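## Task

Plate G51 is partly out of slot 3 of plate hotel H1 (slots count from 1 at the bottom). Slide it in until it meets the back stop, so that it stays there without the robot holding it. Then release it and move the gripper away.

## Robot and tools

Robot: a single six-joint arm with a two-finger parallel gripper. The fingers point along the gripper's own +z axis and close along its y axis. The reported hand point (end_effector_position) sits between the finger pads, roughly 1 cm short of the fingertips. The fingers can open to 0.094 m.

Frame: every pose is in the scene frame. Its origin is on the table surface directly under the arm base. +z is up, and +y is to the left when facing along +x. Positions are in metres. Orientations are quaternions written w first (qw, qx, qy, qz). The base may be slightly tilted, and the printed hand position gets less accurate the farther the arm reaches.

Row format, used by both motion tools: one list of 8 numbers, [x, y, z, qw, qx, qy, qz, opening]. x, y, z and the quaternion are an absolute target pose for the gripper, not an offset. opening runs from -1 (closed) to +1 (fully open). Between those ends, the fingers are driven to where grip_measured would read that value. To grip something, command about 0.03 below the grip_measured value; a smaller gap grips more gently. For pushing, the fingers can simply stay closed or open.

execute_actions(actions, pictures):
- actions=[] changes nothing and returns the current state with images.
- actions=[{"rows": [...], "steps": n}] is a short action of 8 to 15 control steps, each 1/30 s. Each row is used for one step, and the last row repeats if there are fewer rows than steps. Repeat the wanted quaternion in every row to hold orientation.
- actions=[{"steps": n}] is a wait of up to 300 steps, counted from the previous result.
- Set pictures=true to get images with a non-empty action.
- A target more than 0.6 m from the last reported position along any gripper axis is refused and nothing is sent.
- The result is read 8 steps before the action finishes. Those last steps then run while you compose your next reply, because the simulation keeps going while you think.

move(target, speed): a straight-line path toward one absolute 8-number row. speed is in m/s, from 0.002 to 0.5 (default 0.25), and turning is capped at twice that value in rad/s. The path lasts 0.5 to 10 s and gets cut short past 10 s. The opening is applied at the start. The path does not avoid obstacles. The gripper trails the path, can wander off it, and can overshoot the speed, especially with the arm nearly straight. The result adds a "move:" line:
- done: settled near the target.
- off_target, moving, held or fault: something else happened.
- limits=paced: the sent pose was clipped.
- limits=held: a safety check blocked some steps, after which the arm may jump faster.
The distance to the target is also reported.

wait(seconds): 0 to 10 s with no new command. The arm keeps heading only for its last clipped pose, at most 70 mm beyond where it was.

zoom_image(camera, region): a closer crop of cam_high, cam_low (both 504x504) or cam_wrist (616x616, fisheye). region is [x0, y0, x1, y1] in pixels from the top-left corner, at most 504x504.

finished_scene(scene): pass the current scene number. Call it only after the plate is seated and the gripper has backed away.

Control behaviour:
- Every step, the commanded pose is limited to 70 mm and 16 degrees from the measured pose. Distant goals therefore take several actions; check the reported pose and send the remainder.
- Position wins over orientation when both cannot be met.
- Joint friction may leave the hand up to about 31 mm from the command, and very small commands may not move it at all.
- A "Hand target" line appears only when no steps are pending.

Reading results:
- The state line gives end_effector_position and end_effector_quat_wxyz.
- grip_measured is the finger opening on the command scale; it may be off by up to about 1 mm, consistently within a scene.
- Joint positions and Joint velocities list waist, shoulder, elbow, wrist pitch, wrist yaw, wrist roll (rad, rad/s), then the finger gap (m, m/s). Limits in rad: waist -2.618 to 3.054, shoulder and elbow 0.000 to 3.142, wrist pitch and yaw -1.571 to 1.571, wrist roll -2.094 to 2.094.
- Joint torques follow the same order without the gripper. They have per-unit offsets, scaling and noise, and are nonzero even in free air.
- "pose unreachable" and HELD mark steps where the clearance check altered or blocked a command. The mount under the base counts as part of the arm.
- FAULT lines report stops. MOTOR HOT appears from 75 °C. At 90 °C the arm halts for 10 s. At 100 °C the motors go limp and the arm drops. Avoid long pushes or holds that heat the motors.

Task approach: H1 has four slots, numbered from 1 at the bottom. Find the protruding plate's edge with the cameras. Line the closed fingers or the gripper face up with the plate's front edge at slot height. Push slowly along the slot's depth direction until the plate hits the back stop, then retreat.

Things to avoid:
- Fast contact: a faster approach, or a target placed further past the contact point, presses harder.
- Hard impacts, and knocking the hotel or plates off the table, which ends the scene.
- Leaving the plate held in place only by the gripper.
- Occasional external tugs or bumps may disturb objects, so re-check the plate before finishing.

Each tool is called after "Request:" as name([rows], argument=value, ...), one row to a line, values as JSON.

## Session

Request:
execute_actions(actions=[])

Scene clock: 0.00 s of 7200.00 s.
end_effector_position=(+0.5561, -0.0029, +0.2979) grip_measured=+1.000 end_effector_quat_wxyz=(+0.542, -0.425, +0.701, -0.186)
Joint positions: [-0.346  2.319  1.153  1.029 -0.745 -0.205  0.094]
Joint velocities: [-0.022 -0.007  0.002 -0.022 -0.022  0.007  0.   ]
Joint torques (N m, as the arm reports them, + toward a larger angle): no reading
Hand target: +0.556, -0.003, +0.298; +0.542, -0.425, +0.701, -0.186

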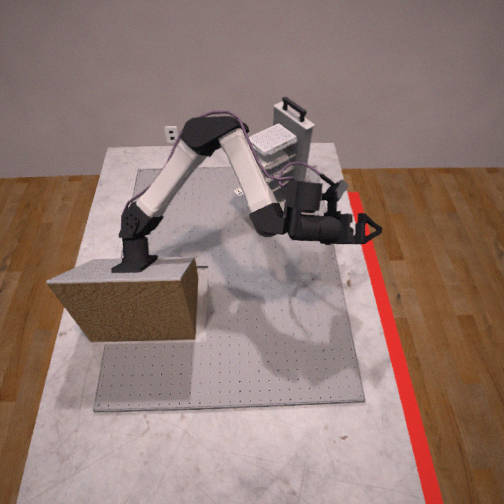

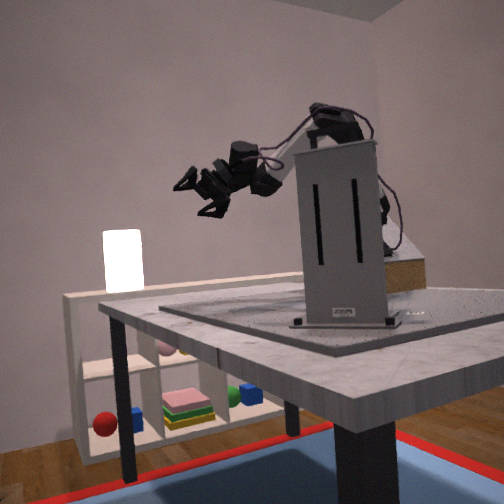

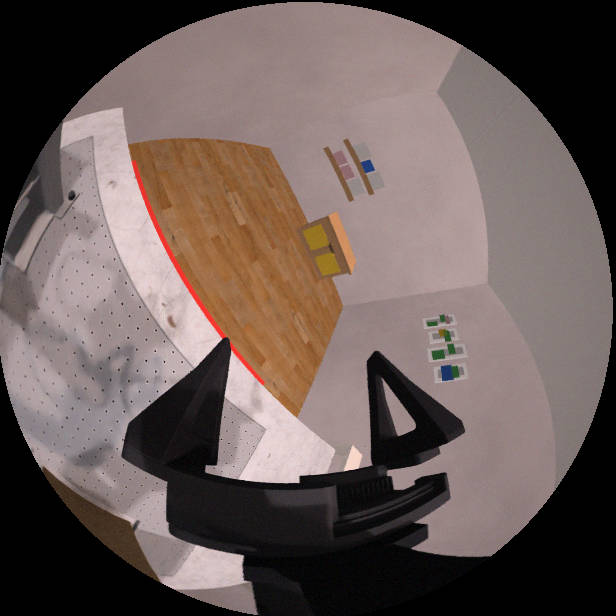

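Request:
move(target=[0.21,0.3,0.35,0.641,-0.641,0.299,-0.299,-1])

Request:
zoom_image(camera="cam_high", region=[170, 85, 350, 225])

Scene clock: 3.27 s of 7200.00 s.
end_effector_position=(+0.2223, +0.2899, +0.3361) grip_measured=-0.983 end_effector_quat_wxyz=(+0.626, -0.646, +0.316, -0.303)
Joint positions: [ 0.239  0.331  0.128  0.645 -0.273 -0.787  0.001]
Joint velocities: [-0.002 -0.012 -0.002  0.037 -0.022 -0.051  0.   ]
Joint torques (N m, as the arm reports them, + toward a larger angle): [ 1.1  -0.53  9.37  1.58  0.63  0.11]
Hand target: +0.215, +0.302, +0.349; +0.639, -0.642, +0.298, -0.300
Off the commanded pose: 0.021 m, 3 deg.
Kept back: nothing.
move: off_target

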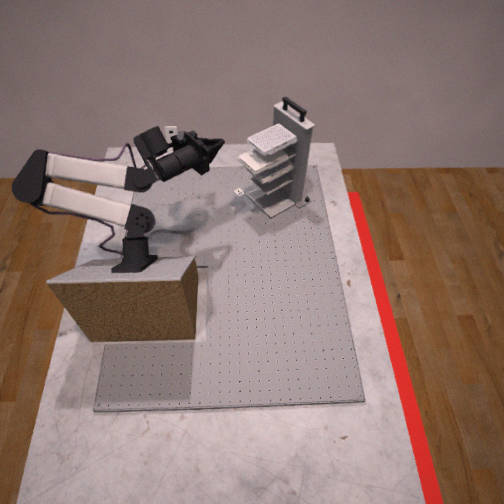

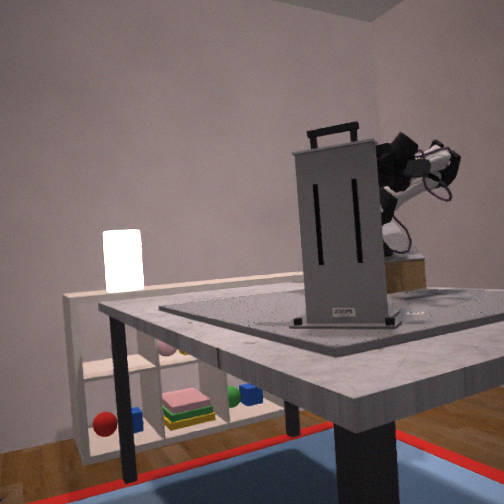

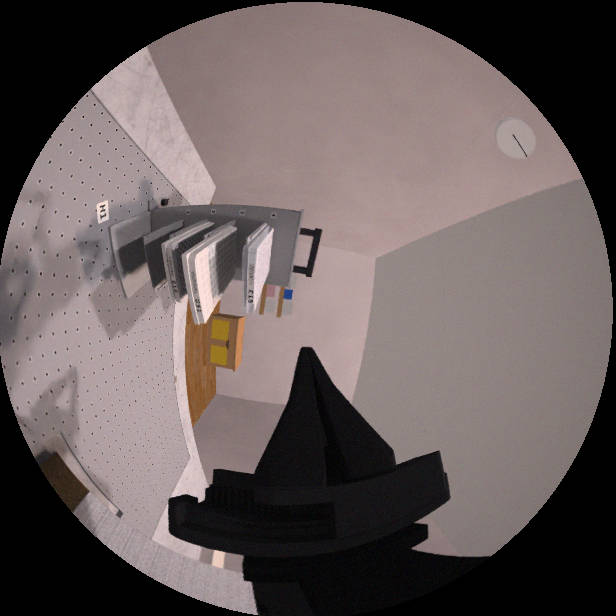

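Region (170, 85, 350, 225) of cam_high's 504x504 image, scaled by 2.800, with more detail than that image has.

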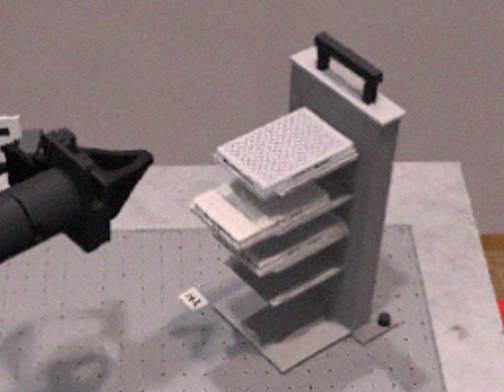

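Request:
move(target=[0.235,0.30,0.215,0.561,-0.561,0.43,-0.43,-1], speed=0.12)

Request:
zoom_image(camera="cam_high", region=[170, 85, 350, 225])

Scene clock: 6.13 s of 7200.00 s.
end_effector_position=(+0.2330, +0.2874, +0.2132) grip_measured=-0.983 end_effector_quat_wxyz=(+0.546, -0.573, +0.425, -0.439)
Joint positions: [ 1.166  1.21   0.128  1.371  0.943 -1.081  0.001]
Joint velocities: [ 0.002  0.017  0.012  0.022 -0.007 -0.051 -0.   ]
Joint torques (N m, as the arm reports them, + toward a larger angle): [-0.72 -3.04  5.01  2.28  0.51  0.12]
Hand target: +0.233, +0.299, +0.217; +0.561, -0.564, +0.427, -0.431
Off the commanded pose: 0.013 m, 2 deg.
Kept back: nothing.
move: off_target

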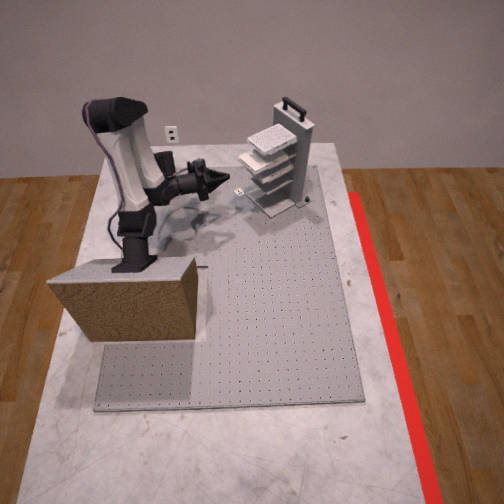

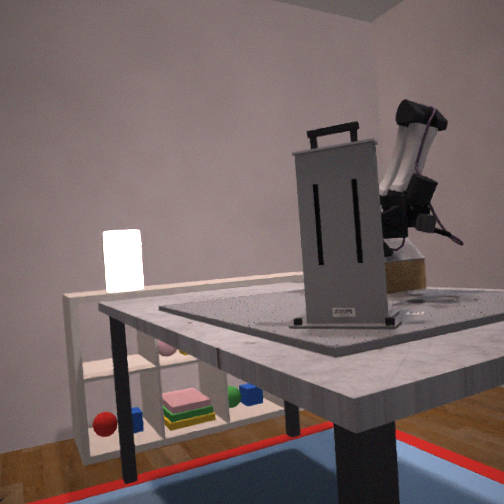

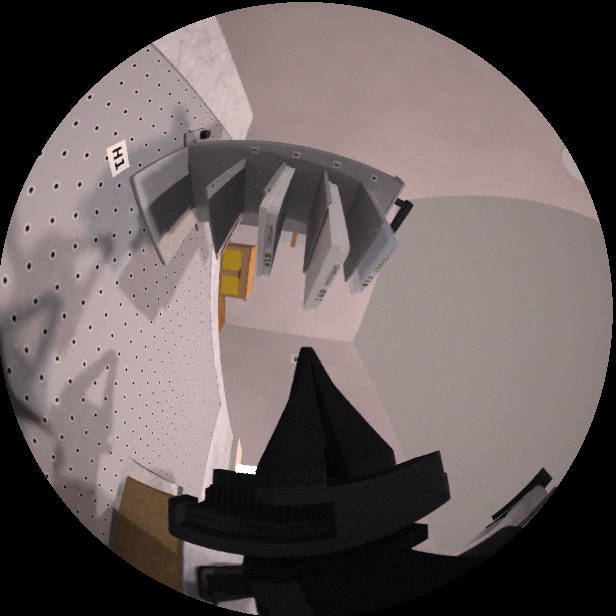

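Region (170, 85, 350, 225) of cam_high's 504x504 image, scaled by 2.800, with more detail than that image has.

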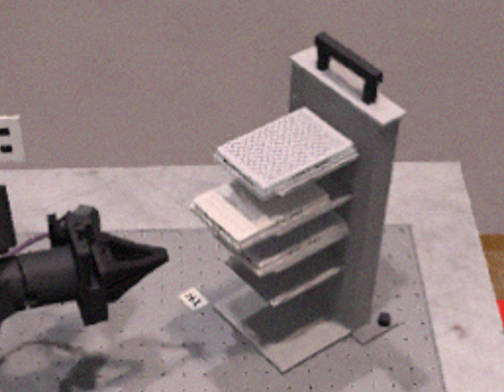

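Slightly low.

Request:
move(target=[0.268,0.322,0.232,0.561,-0.561,0.43,-0.43,-1], speed=0.05)

Request:
zoom_image(camera="cam_high", region=[170, 85, 350, 225])

Request:
zoom_image(camera="cam_wrist", region=[180, 140, 440, 400])

Scene clock: 7.87 s of 7200.00 s.
end_effector_position=(+0.2649, +0.3113, +0.2185) grip_measured=-0.983 end_effector_quat_wxyz=(+0.541, -0.576, +0.429, -0.437)
Joint positions: [ 1.038  1.195  0.272  1.149  0.815 -1.013  0.001]
Joint velocities: [-0.007 -0.007  0.017 -0.022 -0.007 -0.022  0.   ]
Joint torques (N m, as the arm reports them, + toward a larger angle): [-3.63 -5.72  5.96  2.08  0.4   0.19]
Hand target: +0.268, +0.321, +0.231; +0.561, -0.561, +0.430, -0.430
Off the commanded pose: 0.017 m, 3 deg.
Kept back: nothing.
move: off_target

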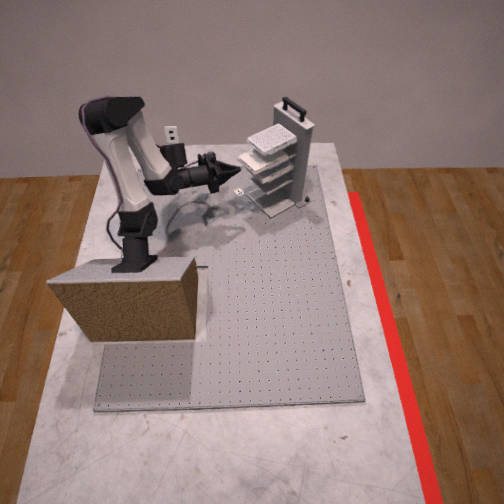

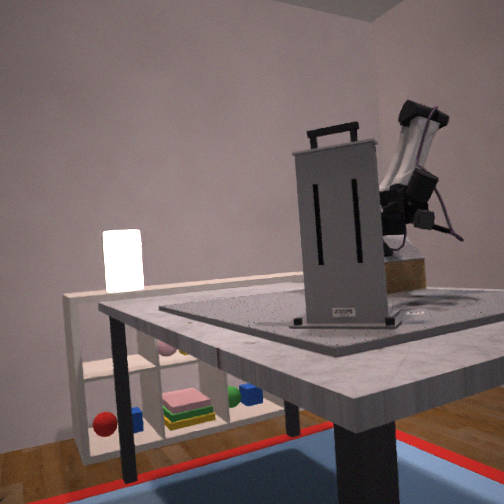

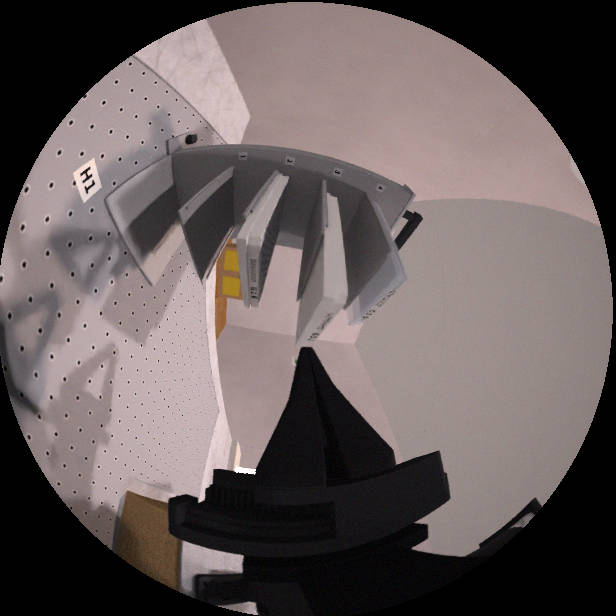

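Region (170, 85, 350, 225) of cam_high's 504x504 image, scaled by 2.800, with more detail than that image has.

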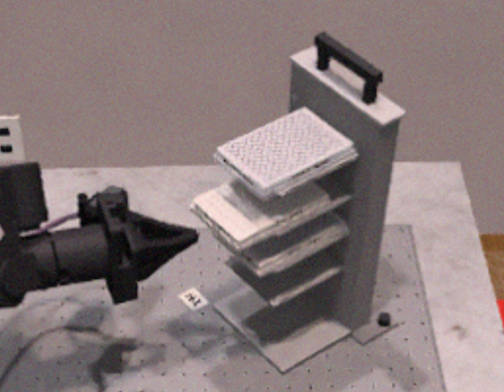

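Region (180, 140, 440, 400) of cam_wrist's 616x616 image, scaled by 1.938, with more detail than that image has.

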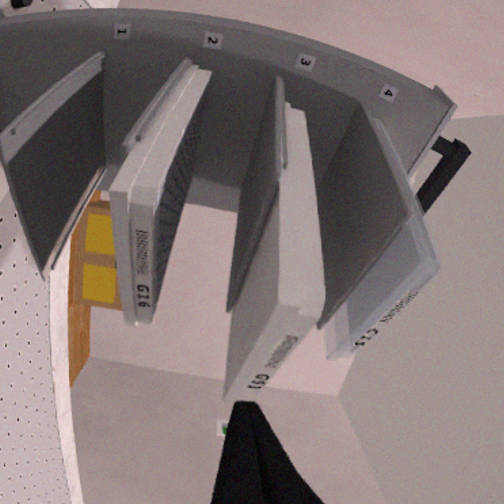

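Request:
move(target=[0.278,0.328,0.240,0.561,-0.561,0.43,-0.43,-1], speed=0.03)

Request:
zoom_image(camera="cam_high", region=[170, 85, 350, 225])

Request:
zoom_image(camera="cam_wrist", region=[180, 140, 440, 400])

Scene clock: 9.37 s of 7200.00 s.
end_effector_position=(+0.2752, +0.3169, +0.2255) grip_measured=-0.983 end_effector_quat_wxyz=(+0.540, -0.576, +0.430, -0.438)
Joint positions: [ 0.992  1.176  0.313  1.075  0.771 -0.997  0.001]
Joint velocities: [-0.002 -0.017  0.022 -0.11  -0.051  0.037  0.001]
Joint torques (N m, as the arm reports them, + toward a larger angle): [-3.85 -5.96  6.44  2.08  0.43  0.2 ]
Hand target: +0.278, +0.328, +0.240; +0.561, -0.561, +0.430, -0.430
Off the commanded pose: 0.019 m, 3 deg.
Kept back: nothing.
move: off_target

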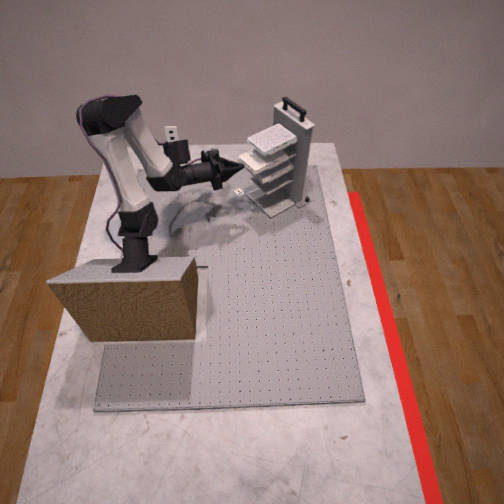

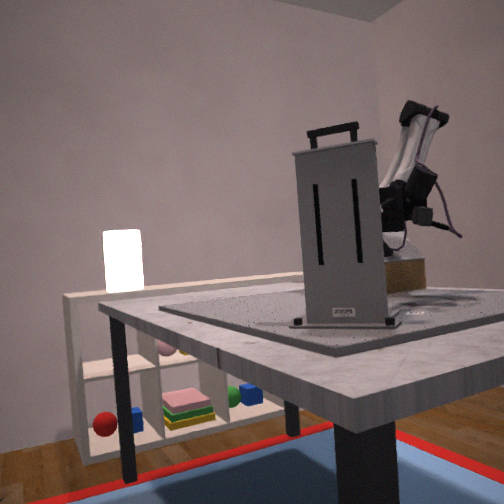

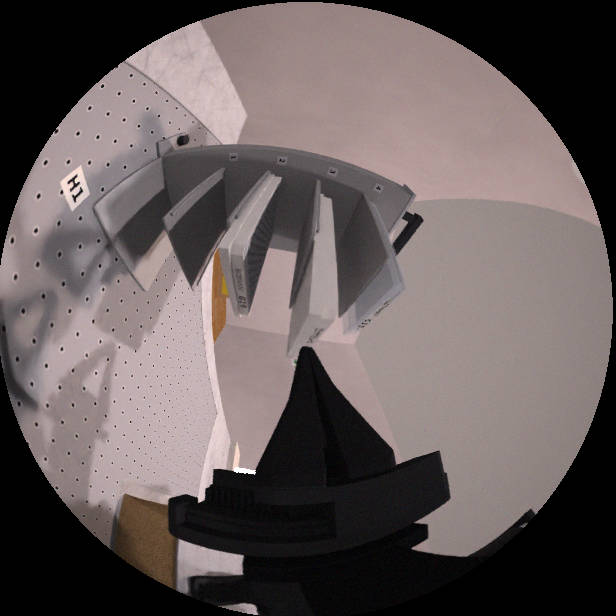

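Region (170, 85, 350, 225) of cam_high's 504x504 image, scaled by 2.800, with more detail than that image has.

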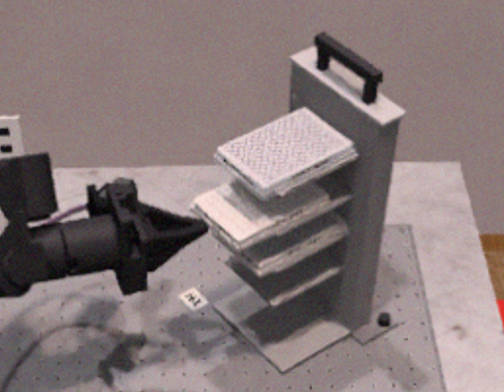

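Region (180, 140, 440, 400) of cam_wrist's 616x616 image, scaled by 1.938, with more detail than that image has.

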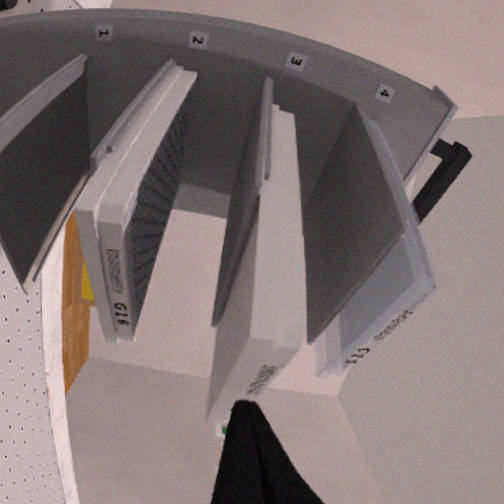

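Request:
move(target=[0.302,0.340,0.238,0.561,-0.561,0.43,-0.43,-1], speed=0.03)

Request:
zoom_image(camera="cam_high", region=[170, 85, 350, 225])

Request:
zoom_image(camera="cam_wrist", region=[180, 140, 440, 400])

Scene clock: 11.13 s of 7200.00 s.
end_effector_position=(+0.2961, +0.3328, +0.2331) grip_measured=-0.983 end_effector_quat_wxyz=(+0.553, -0.568, +0.430, -0.432)
Joint positions: [ 0.926  1.23   0.401  1.057  0.708 -0.974  0.001]
Joint velocities: [-0.007  0.002 -0.012  0.066 -0.037 -0.022 -0.   ]
Joint torques (N m, as the arm reports them, + toward a larger angle): [-4.14 -4.11  6.9   2.07  0.37  0.21]
Hand target: +0.302, +0.340, +0.238; +0.561, -0.561, +0.430, -0.430
Off the commanded pose: 0.010 m, 1 deg.
Kept back: nothing.
move: done

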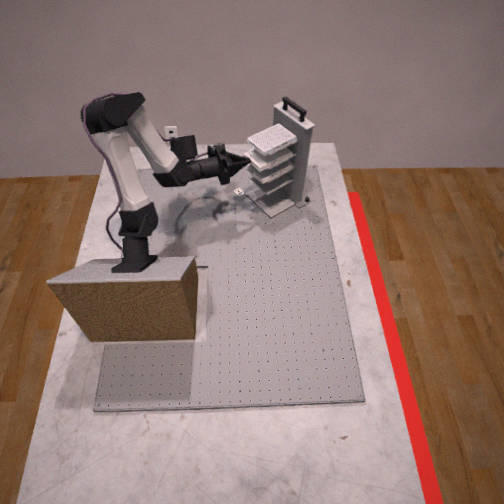

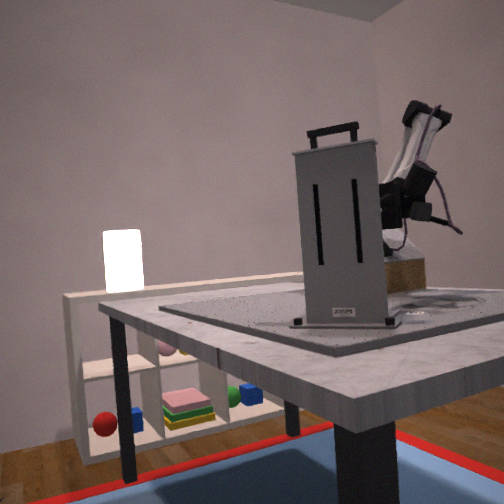

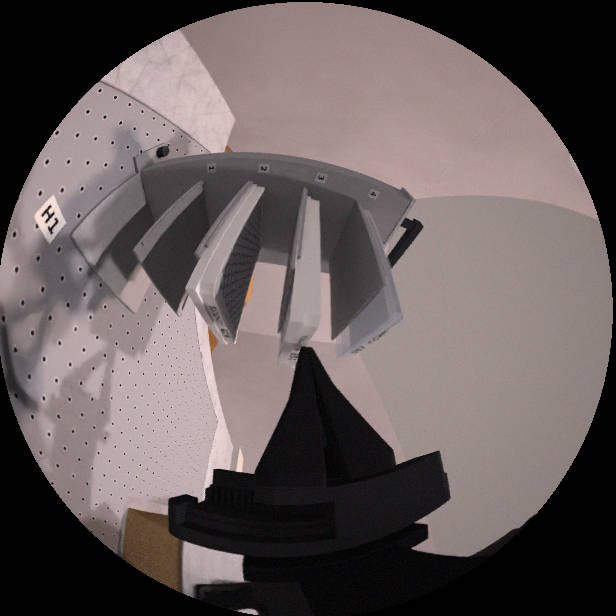

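Region (170, 85, 350, 225) of cam_high's 504x504 image, scaled by 2.800, with more detail than that image has.

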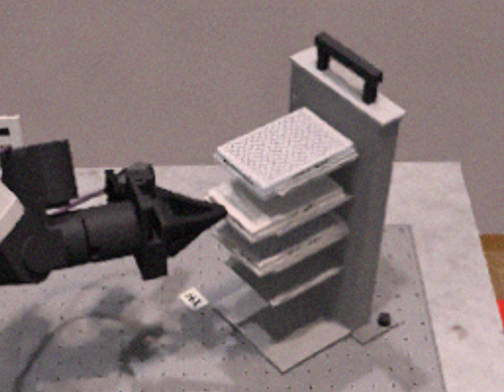

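Region (180, 140, 440, 400) of cam_wrist's 616x616 image, scaled by 1.938, with more detail than that image has.

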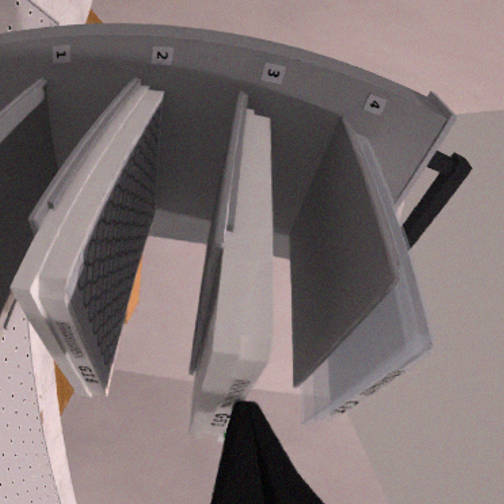

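A bit high; about 10 mm left.

Request:
move(target=[0.324,0.346,0.229,0.561,-0.561,0.43,-0.43,-1], speed=0.025)

Request:
zoom_image(camera="cam_high", region=[170, 85, 350, 225])

Request:
zoom_image(camera="cam_wrist", region=[180, 140, 440, 400])

Scene clock: 12.83 s of 7200.00 s.
end_effector_position=(+0.3096, +0.3338, +0.2269) grip_measured=-0.983 end_effector_quat_wxyz=(+0.556, -0.562, +0.432, -0.434)
Joint positions: [ 0.899  1.314  0.434  1.107  0.693 -0.96   0.001]
Joint velocities: [-0.007  0.012 -0.017  0.066 -0.037  0.007  0.   ]
Joint torques (N m, as the arm reports them, + toward a larger angle): [-6.14 -2.97  8.92  1.87  0.09  0.16]
Hand target: +0.323, +0.345, +0.229; +0.561, -0.561, +0.430, -0.430
Off the commanded pose: 0.019 m, 1 deg.
Kept back: nothing.
move: off_target

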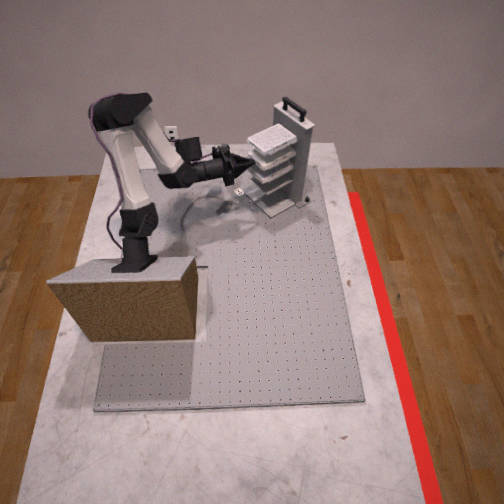

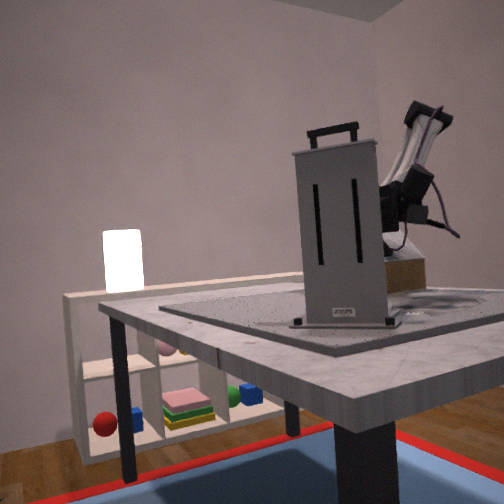

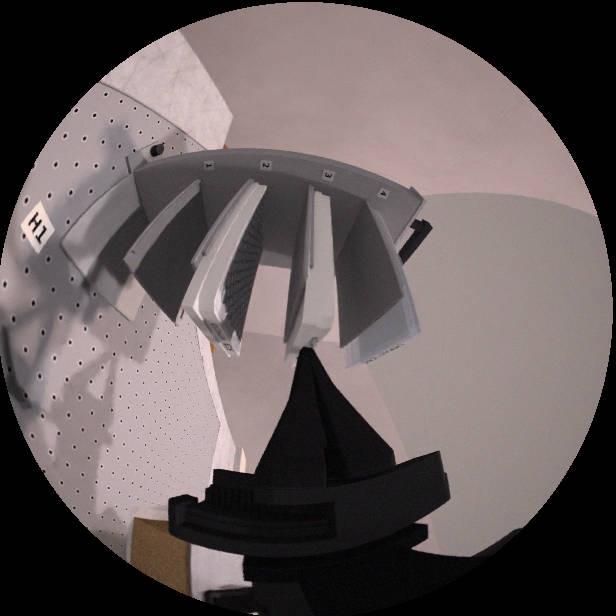

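Region (170, 85, 350, 225) of cam_high's 504x504 image, scaled by 2.800, with more detail than that image has.

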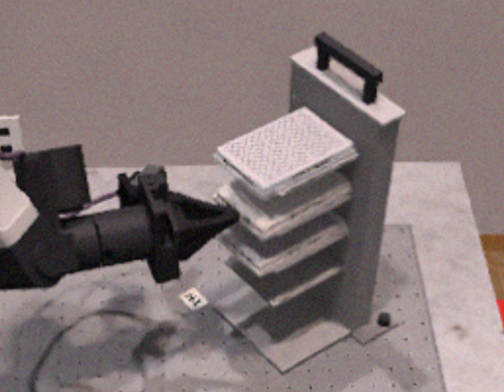

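Region (180, 140, 440, 400) of cam_wrist's 616x616 image, scaled by 1.938, with more detail than that image has.

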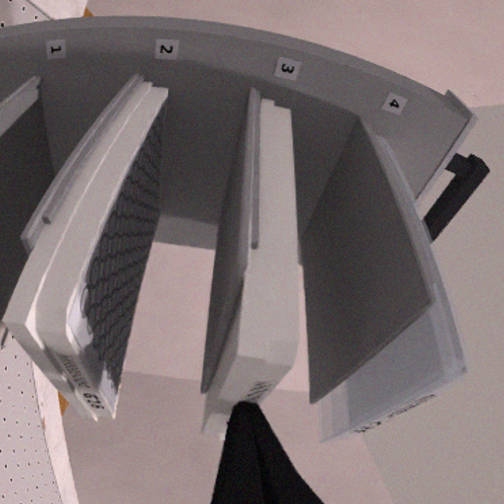

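Request:
move(target=[0.205,0.295,0.24,0.561,-0.561,0.43,-0.43,-1], speed=0.15)

Request:
finished_scene(scene=2)

Scene clock: 14.60 s of 7200.00 s.
end_effector_position=(+0.2077, +0.3034, +0.2441) grip_measured=-0.983 end_effector_quat_wxyz=(+0.566, -0.558, +0.429, -0.429)
Joint positions: [ 1.296  0.971  0.147  1.238  1.067 -1.165  0.001]
Joint velocities: [-0.017 -0.002  0.002  0.037 -0.066  0.007 -0.001]
Joint torques (N m, as the arm reports them, + toward a larger angle): [-0.08 -3.61  1.59  2.3   0.41  0.16]
Hand target: +0.205, +0.297, +0.240; +0.562, -0.562, +0.429, -0.430
Off the commanded pose: 0.010 m, 1 deg.
Kept back: nothing.
move: done

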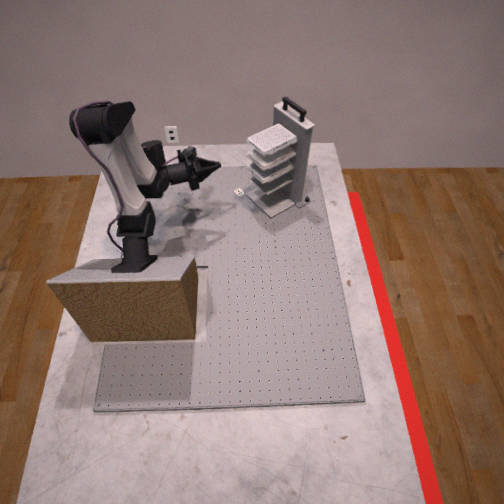

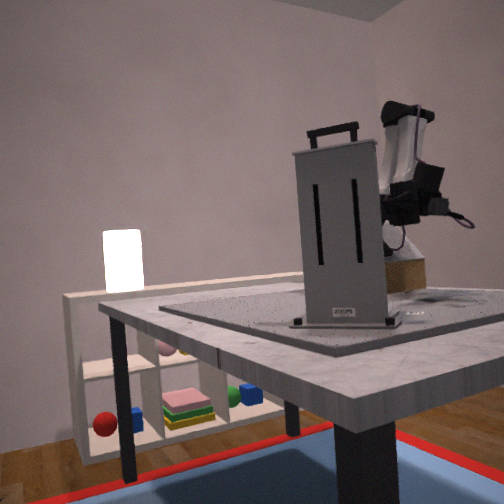

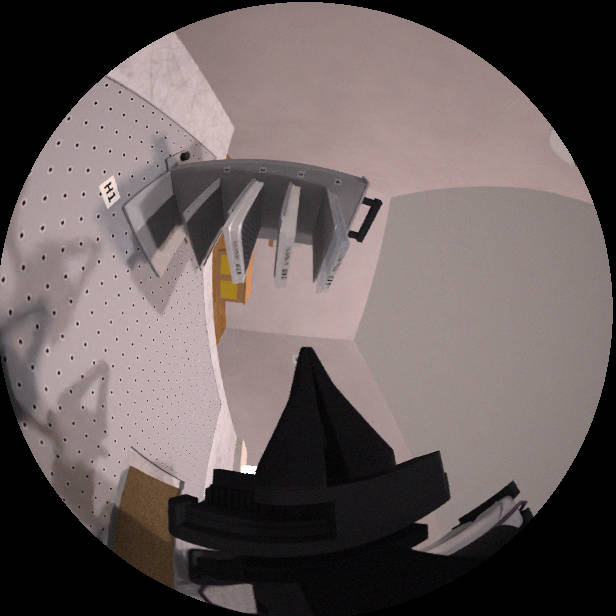

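The scene is finished: the task was done.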